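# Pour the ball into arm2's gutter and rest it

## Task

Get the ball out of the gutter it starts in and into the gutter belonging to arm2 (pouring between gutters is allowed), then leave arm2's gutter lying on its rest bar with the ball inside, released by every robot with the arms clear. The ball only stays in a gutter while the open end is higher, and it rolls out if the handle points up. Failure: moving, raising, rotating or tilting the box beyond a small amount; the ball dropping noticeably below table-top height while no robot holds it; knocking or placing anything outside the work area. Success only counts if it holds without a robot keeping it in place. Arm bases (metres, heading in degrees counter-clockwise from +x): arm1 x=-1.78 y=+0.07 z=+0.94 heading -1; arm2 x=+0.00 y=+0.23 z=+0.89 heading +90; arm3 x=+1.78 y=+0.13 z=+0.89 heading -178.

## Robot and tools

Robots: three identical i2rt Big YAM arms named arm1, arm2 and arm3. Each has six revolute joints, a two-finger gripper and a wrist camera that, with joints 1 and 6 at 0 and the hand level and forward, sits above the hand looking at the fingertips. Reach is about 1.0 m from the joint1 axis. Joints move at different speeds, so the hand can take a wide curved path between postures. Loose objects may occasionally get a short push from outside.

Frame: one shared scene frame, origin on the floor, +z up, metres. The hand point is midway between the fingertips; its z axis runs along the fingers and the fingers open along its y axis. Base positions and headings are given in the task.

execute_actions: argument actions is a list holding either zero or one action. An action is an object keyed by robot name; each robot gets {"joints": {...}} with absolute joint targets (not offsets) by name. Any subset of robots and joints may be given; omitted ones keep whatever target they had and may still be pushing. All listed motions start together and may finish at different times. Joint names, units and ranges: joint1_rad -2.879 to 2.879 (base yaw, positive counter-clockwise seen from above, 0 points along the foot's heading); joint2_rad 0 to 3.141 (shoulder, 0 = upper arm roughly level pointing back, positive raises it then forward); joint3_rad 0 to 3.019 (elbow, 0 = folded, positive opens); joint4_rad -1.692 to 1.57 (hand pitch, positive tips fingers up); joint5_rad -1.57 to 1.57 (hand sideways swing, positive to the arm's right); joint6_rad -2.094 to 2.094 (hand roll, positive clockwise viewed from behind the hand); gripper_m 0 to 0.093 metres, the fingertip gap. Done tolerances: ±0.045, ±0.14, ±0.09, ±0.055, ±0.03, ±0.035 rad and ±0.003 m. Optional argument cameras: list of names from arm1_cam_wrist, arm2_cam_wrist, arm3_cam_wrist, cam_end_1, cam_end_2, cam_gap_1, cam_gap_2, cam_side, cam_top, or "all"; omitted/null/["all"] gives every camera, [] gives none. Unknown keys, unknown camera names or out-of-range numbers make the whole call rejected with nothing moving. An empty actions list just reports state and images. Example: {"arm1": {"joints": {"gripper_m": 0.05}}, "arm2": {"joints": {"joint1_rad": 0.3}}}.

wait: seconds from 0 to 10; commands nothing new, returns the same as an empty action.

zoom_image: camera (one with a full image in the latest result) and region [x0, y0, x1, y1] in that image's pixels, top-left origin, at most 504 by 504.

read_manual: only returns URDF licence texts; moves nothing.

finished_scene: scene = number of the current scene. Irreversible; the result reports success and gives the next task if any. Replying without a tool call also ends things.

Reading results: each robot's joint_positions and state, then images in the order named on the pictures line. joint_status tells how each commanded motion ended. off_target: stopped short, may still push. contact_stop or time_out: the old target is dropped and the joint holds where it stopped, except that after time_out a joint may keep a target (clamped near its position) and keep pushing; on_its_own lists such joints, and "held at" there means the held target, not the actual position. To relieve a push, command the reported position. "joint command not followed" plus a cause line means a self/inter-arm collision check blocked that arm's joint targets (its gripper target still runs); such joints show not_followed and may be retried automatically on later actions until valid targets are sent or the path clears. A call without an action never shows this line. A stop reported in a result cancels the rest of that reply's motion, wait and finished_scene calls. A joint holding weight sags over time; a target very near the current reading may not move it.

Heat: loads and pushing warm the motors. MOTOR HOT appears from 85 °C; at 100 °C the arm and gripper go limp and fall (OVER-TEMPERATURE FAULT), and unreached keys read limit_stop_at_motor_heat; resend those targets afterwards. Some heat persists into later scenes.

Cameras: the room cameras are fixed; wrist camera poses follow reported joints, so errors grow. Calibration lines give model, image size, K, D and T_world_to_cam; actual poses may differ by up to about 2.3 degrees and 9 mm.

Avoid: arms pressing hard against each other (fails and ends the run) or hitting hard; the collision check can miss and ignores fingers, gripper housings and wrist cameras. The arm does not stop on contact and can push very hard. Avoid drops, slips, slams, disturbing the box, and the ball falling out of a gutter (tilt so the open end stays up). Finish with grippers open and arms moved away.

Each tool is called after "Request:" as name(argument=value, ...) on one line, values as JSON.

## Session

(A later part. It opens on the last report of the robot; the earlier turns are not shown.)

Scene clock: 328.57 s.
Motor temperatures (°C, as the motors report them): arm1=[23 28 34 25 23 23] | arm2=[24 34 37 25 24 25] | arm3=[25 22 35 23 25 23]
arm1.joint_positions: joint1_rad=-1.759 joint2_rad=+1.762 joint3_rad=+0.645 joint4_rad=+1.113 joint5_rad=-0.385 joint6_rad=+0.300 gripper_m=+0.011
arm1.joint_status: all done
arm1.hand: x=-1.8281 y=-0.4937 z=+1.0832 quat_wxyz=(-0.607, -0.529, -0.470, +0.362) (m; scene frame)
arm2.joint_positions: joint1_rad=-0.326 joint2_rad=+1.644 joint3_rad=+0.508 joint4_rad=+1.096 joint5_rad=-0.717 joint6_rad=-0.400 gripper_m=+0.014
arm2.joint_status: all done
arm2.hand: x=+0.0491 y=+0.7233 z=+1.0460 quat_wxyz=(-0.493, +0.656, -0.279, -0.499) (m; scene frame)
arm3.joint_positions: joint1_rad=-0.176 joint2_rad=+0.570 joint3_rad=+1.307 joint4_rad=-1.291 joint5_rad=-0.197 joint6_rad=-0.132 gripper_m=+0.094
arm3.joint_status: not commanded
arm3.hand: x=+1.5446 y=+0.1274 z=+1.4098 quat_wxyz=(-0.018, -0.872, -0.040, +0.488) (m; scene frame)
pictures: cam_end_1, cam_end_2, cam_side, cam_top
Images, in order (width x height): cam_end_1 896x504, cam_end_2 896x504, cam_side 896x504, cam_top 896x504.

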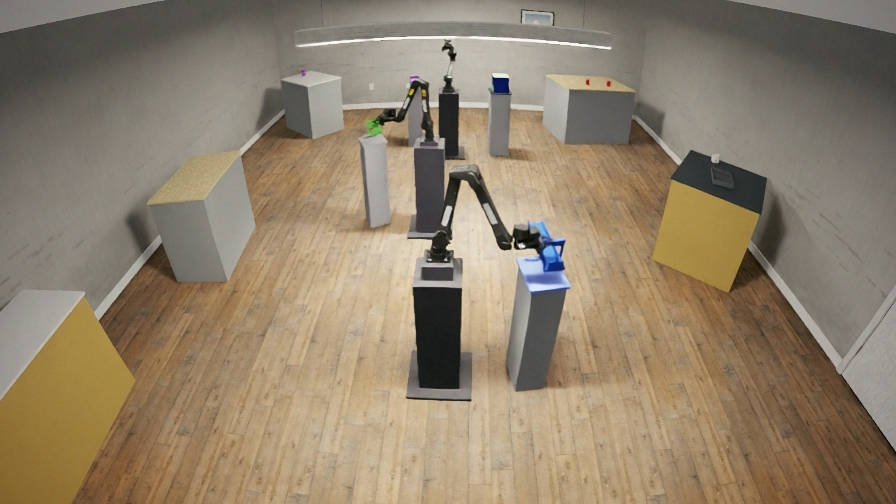

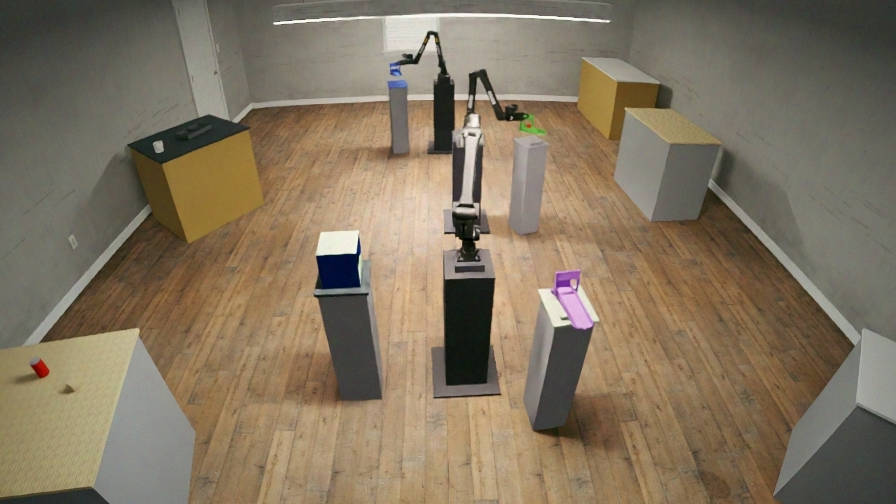

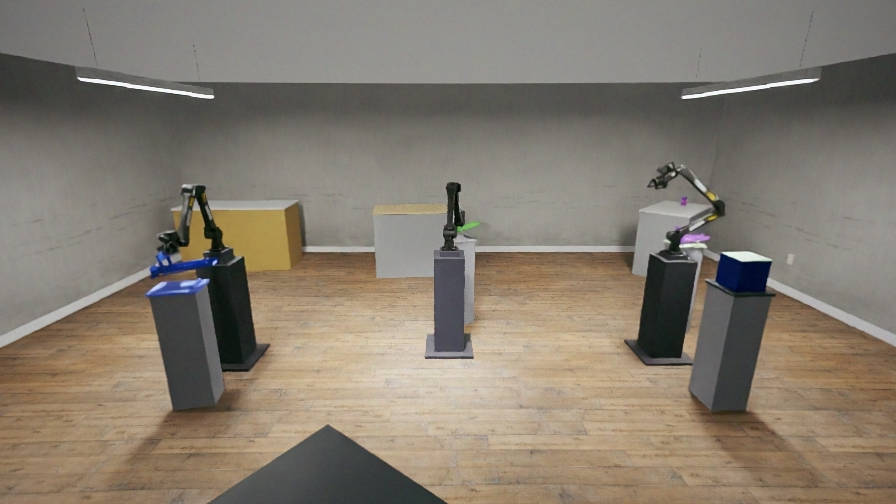

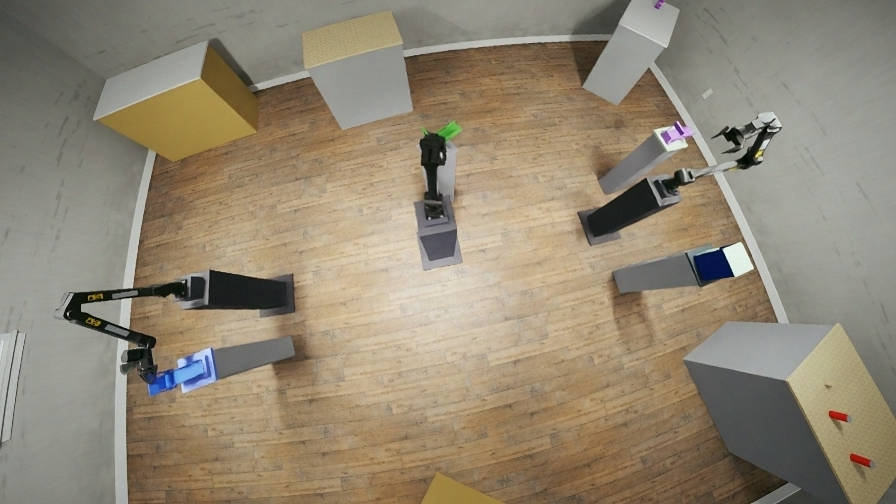

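Request:
execute_actions(actions=[{"arm1":{"joints":{"joint2_rad":2.07,"joint4_rad":1.47}},"arm2":{"joints":{"joint2_rad":1.94,"joint3_rad":0.555,"joint4_rad":1.45,"joint6_rad":-0.31}}}], cameras=["cam_end_1","cam_end_2","cam_side"])

Request:
zoom_image(camera="cam_end_2", region=[490, 100, 560, 150])

Request:
zoom_image(camera="cam_side", region=[120, 230, 260, 310])

Scene clock: 335.67 s.
Motor temperatures (°C, as the motors report them): arm1=[23 27 33 25 23 23] | arm2=[24 33 35 26 24 25] | arm3=[25 22 35 23 25 23]
arm1.joint_positions: joint1_rad=-1.758 joint2_rad=+2.063 joint3_rad=+0.645 joint4_rad=+1.436 joint5_rad=-0.390 joint6_rad=+0.287 gripper_m=+0.011
arm1.joint_status: all done
arm1.hand: x=-1.8245 y=-0.4845 z=+0.9967 quat_wxyz=(-0.610, -0.518, -0.472, +0.371) (m; scene frame)
arm2.joint_positions: joint1_rad=-0.327 joint2_rad=+1.948 joint3_rad=+0.524 joint4_rad=+1.417 joint5_rad=-0.718 joint6_rad=-0.309 gripper_m=+0.014
arm2.joint_status: all done
arm2.hand: x=+0.0498 y=+0.7261 z=+0.9754 quat_wxyz=(-0.481, +0.638, -0.299, -0.522) (m; scene frame)
arm3.joint_positions: joint1_rad=-0.176 joint2_rad=+0.570 joint3_rad=+1.307 joint4_rad=-1.291 joint5_rad=-0.197 joint6_rad=-0.132 gripper_m=+0.094
arm3.joint_status: not commanded
arm3.hand: x=+1.5446 y=+0.1274 z=+1.4098 quat_wxyz=(-0.018, -0.872, -0.040, +0.488) (m; scene frame)
pictures: cam_end_1, cam_end_2, cam_side
Images, in order (width x height): cam_end_1 896x504, cam_end_2 896x504, cam_side 896x504.

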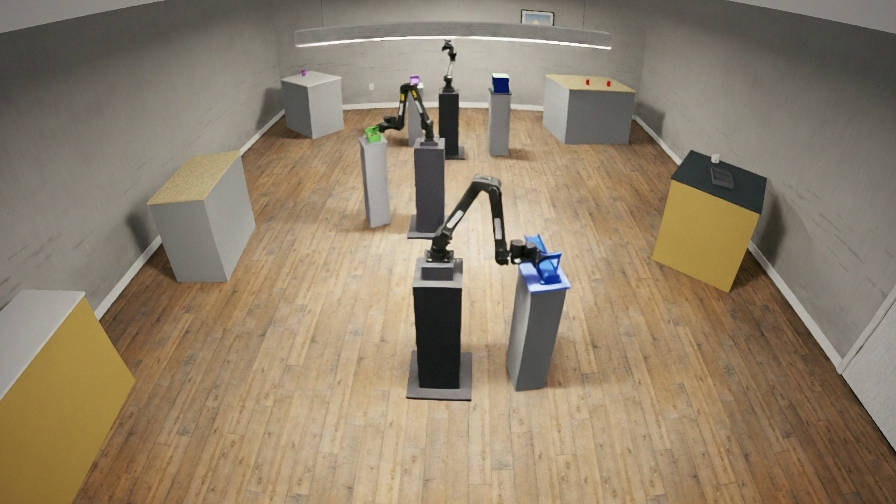

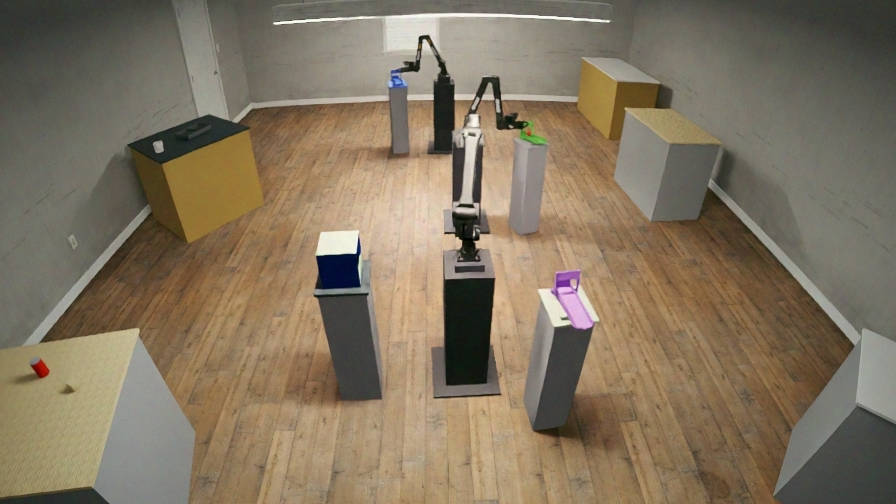

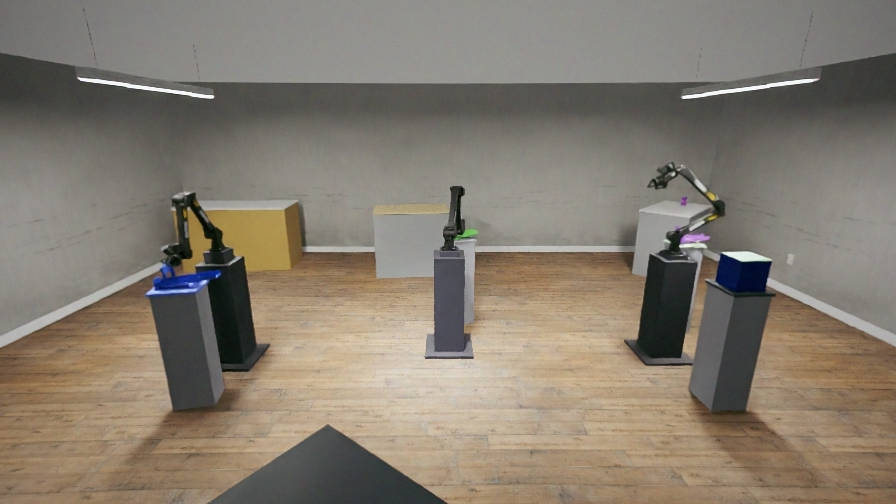

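Region (490, 100, 560, 150) of cam_end_2's 896x504 image, scaled by 7.200, with more detail than that image has; it fills the top 360 rows of this view, and the rest is white.

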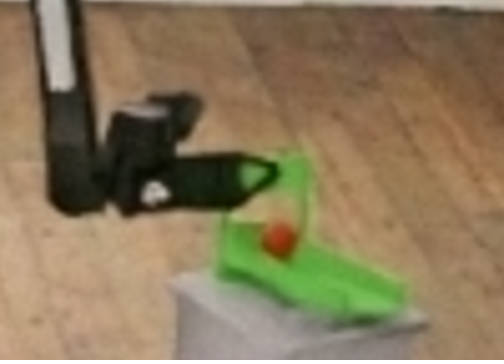

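Region (120, 230, 260, 310) of cam_side's 896x504 image, scaled by 3.600, with more detail than that image has; it fills the top 288 rows of this view, and the rest is white.

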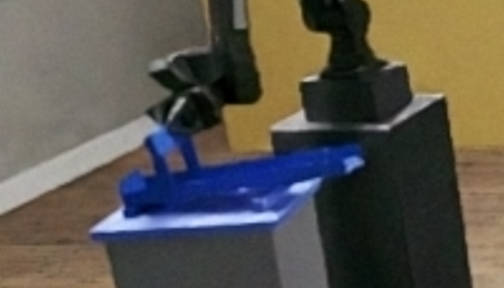

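Request:
execute_actions(actions=[{"arm1":{"joints":{"gripper_m":0.07}},"arm2":{"joints":{"gripper_m":0.07}}}], cameras=[])

Request:
execute_actions(actions=[{"arm1":{"joints":{"joint2_rad":1.65,"joint4_rad":1.05}},"arm2":{"joints":{"joint2_rad":1.5,"joint4_rad":1.0}}}], cameras=["arm2_cam_wrist","cam_end_2","cam_side","cam_top"])

Request:
zoom_image(camera="cam_end_2", region=[490, 100, 560, 150])

Scene clock: 340.60 s.
Motor temperatures (°C, as the motors report them): arm1=[23 26 32 25 23 23] | arm2=[24 32 34 26 24 25] | arm3=[25 22 35 23 25 23]
arm1.joint_positions: joint1_rad=-1.758 joint2_rad=+2.063 joint3_rad=+0.645 joint4_rad=+1.446 joint5_rad=-0.390 joint6_rad=+0.288 gripper_m=+0.070
arm1.joint_status: all done
arm1.hand: x=-1.8246 y=-0.4845 z=+0.9988 quat_wxyz=(-0.612, -0.515, -0.471, +0.373) (m; scene frame)
arm2.joint_positions: joint1_rad=-0.327 joint2_rad=+1.948 joint3_rad=+0.529 joint4_rad=+1.426 joint5_rad=-0.718 joint6_rad=-0.309 gripper_m=+0.070
arm2.joint_status: all done
arm2.hand: x=+0.0504 y=+0.7279 z=+0.9787 quat_wxyz=(-0.486, +0.636, -0.294, -0.522) (m; scene frame)
arm3.joint_positions: joint1_rad=-0.176 joint2_rad=+0.570 joint3_rad=+1.307 joint4_rad=-1.291 joint5_rad=-0.197 joint6_rad=-0.132 gripper_m=+0.094
arm3.joint_status: not commanded
arm3.hand: x=+1.5446 y=+0.1274 z=+1.4098 quat_wxyz=(-0.018, -0.872, -0.040, +0.488) (m; scene frame)
pictures: none
No camera images: the call's "cameras" was empty. Leave "cameras" out to get every camera's image.

Scene clock: 341.80 s.
Motor temperatures (°C, as the motors report them): arm1=[23 26 32 25 23 23] | arm2=[24 32 34 26 24 25] | arm3=[25 22 35 23 25 23]
arm1.joint_positions: joint1_rad=-1.758 joint2_rad=+1.636 joint3_rad=+0.645 joint4_rad=+1.068 joint5_rad=-0.390 joint6_rad=+0.289 gripper_m=+0.070
arm1.joint_status: all done
arm1.hand: x=-1.8262 y=-0.4886 z=+1.1401 quat_wxyz=(-0.622, -0.498, -0.464, +0.386) (m; scene frame)
arm2.joint_positions: joint1_rad=-0.327 joint2_rad=+1.499 joint3_rad=+0.529 joint4_rad=+1.009 joint5_rad=-0.718 joint6_rad=-0.309 gripper_m=+0.070
arm2.joint_status: all done
arm2.hand: x=+0.0494 y=+0.7225 z=+1.1032 quat_wxyz=(-0.497, +0.632, -0.283, -0.523) (m; scene frame)
arm3.joint_positions: joint1_rad=-0.176 joint2_rad=+0.570 joint3_rad=+1.307 joint4_rad=-1.291 joint5_rad=-0.197 joint6_rad=-0.132 gripper_m=+0.094
arm3.joint_status: not commanded
arm3.hand: x=+1.5446 y=+0.1274 z=+1.4098 quat_wxyz=(-0.018, -0.872, -0.040, +0.488) (m; scene frame)
pictures: arm2_cam_wrist, cam_end_2, cam_side, cam_top
camera_calibration (this result's frames):
arm2_cam_wrist: T_world_to_cam=[[0.887094, 0.331463, 0.321242, -0.635974], [0.442236, -0.410898, -0.797239, 1.15898], [-0.132257, 0.849291, -0.51109, 0.0784332], [0, 0, 0, 1]] pos_world=[0.0619996, 0.620412, 1.16837]
Images, in order (width x height): arm2_cam_wrist 504x504, cam_end_2 896x504, cam_side 896x504, cam_top 896x504.

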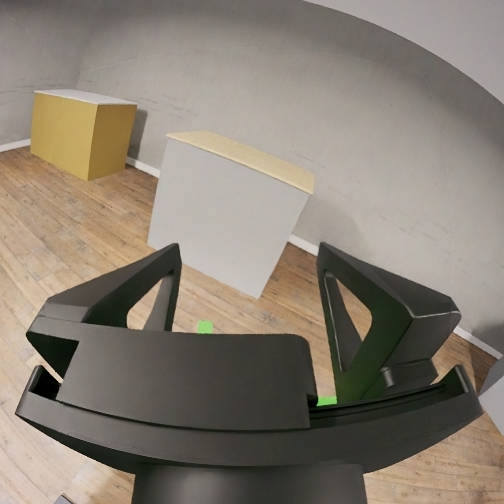

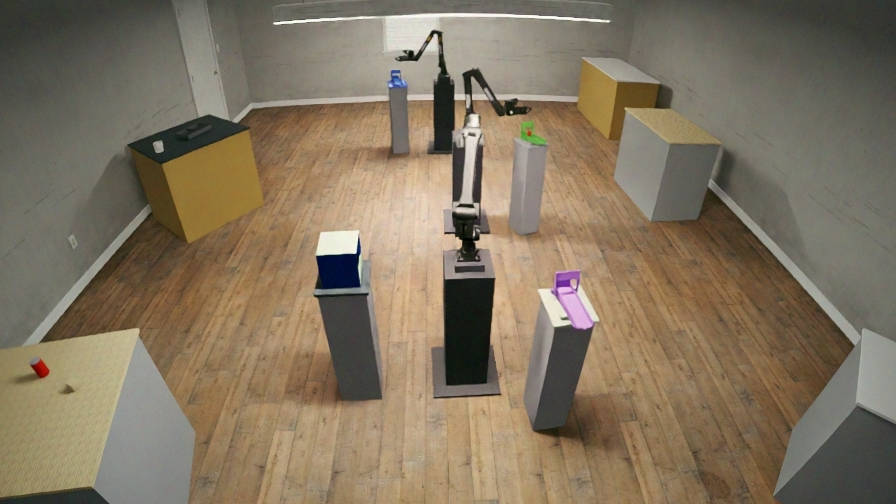

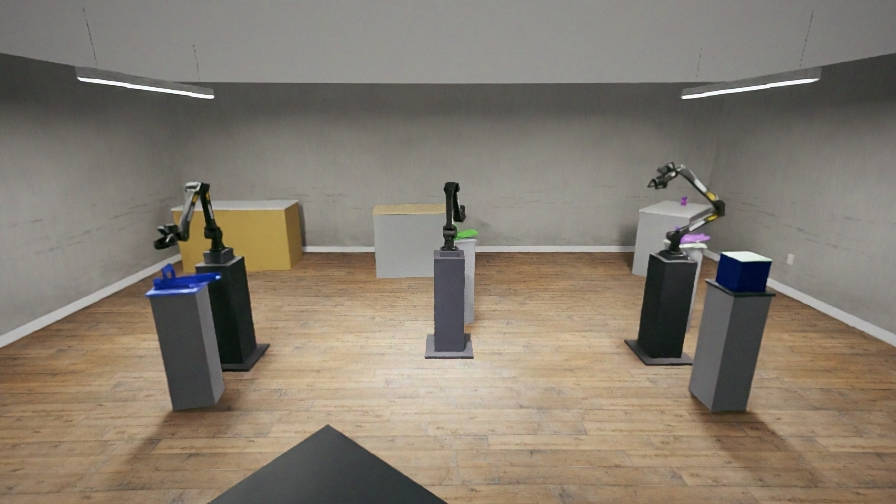

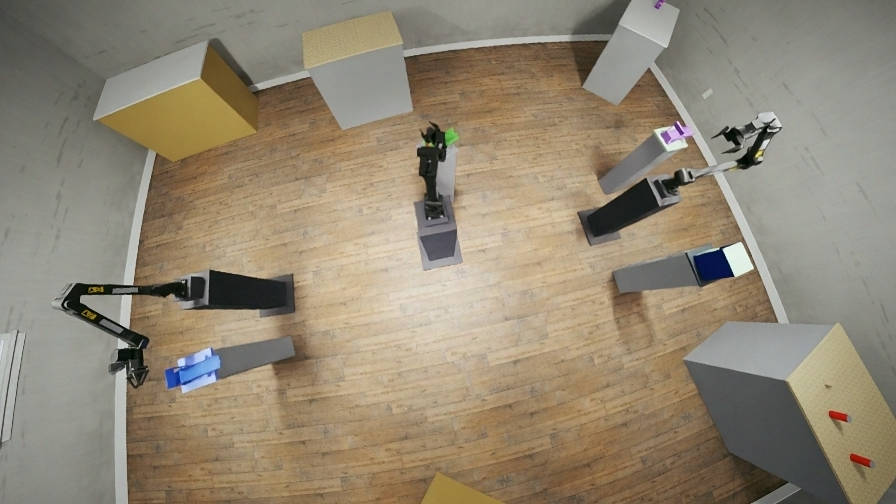

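Region (490, 100, 560, 150) of cam_end_2's 896x504 image, scaled by 7.200, with more detail than that image has; it fills the top 360 rows of this view, and the rest is white.

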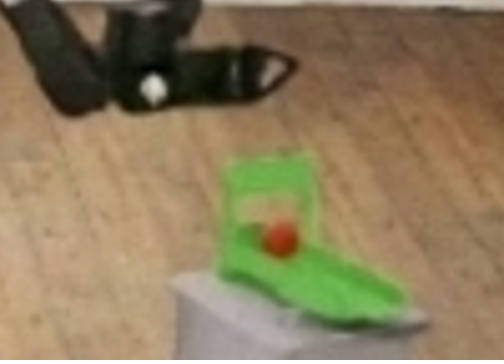

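Request:
finished_scene(scene=1)

The scene is finished: the task was done.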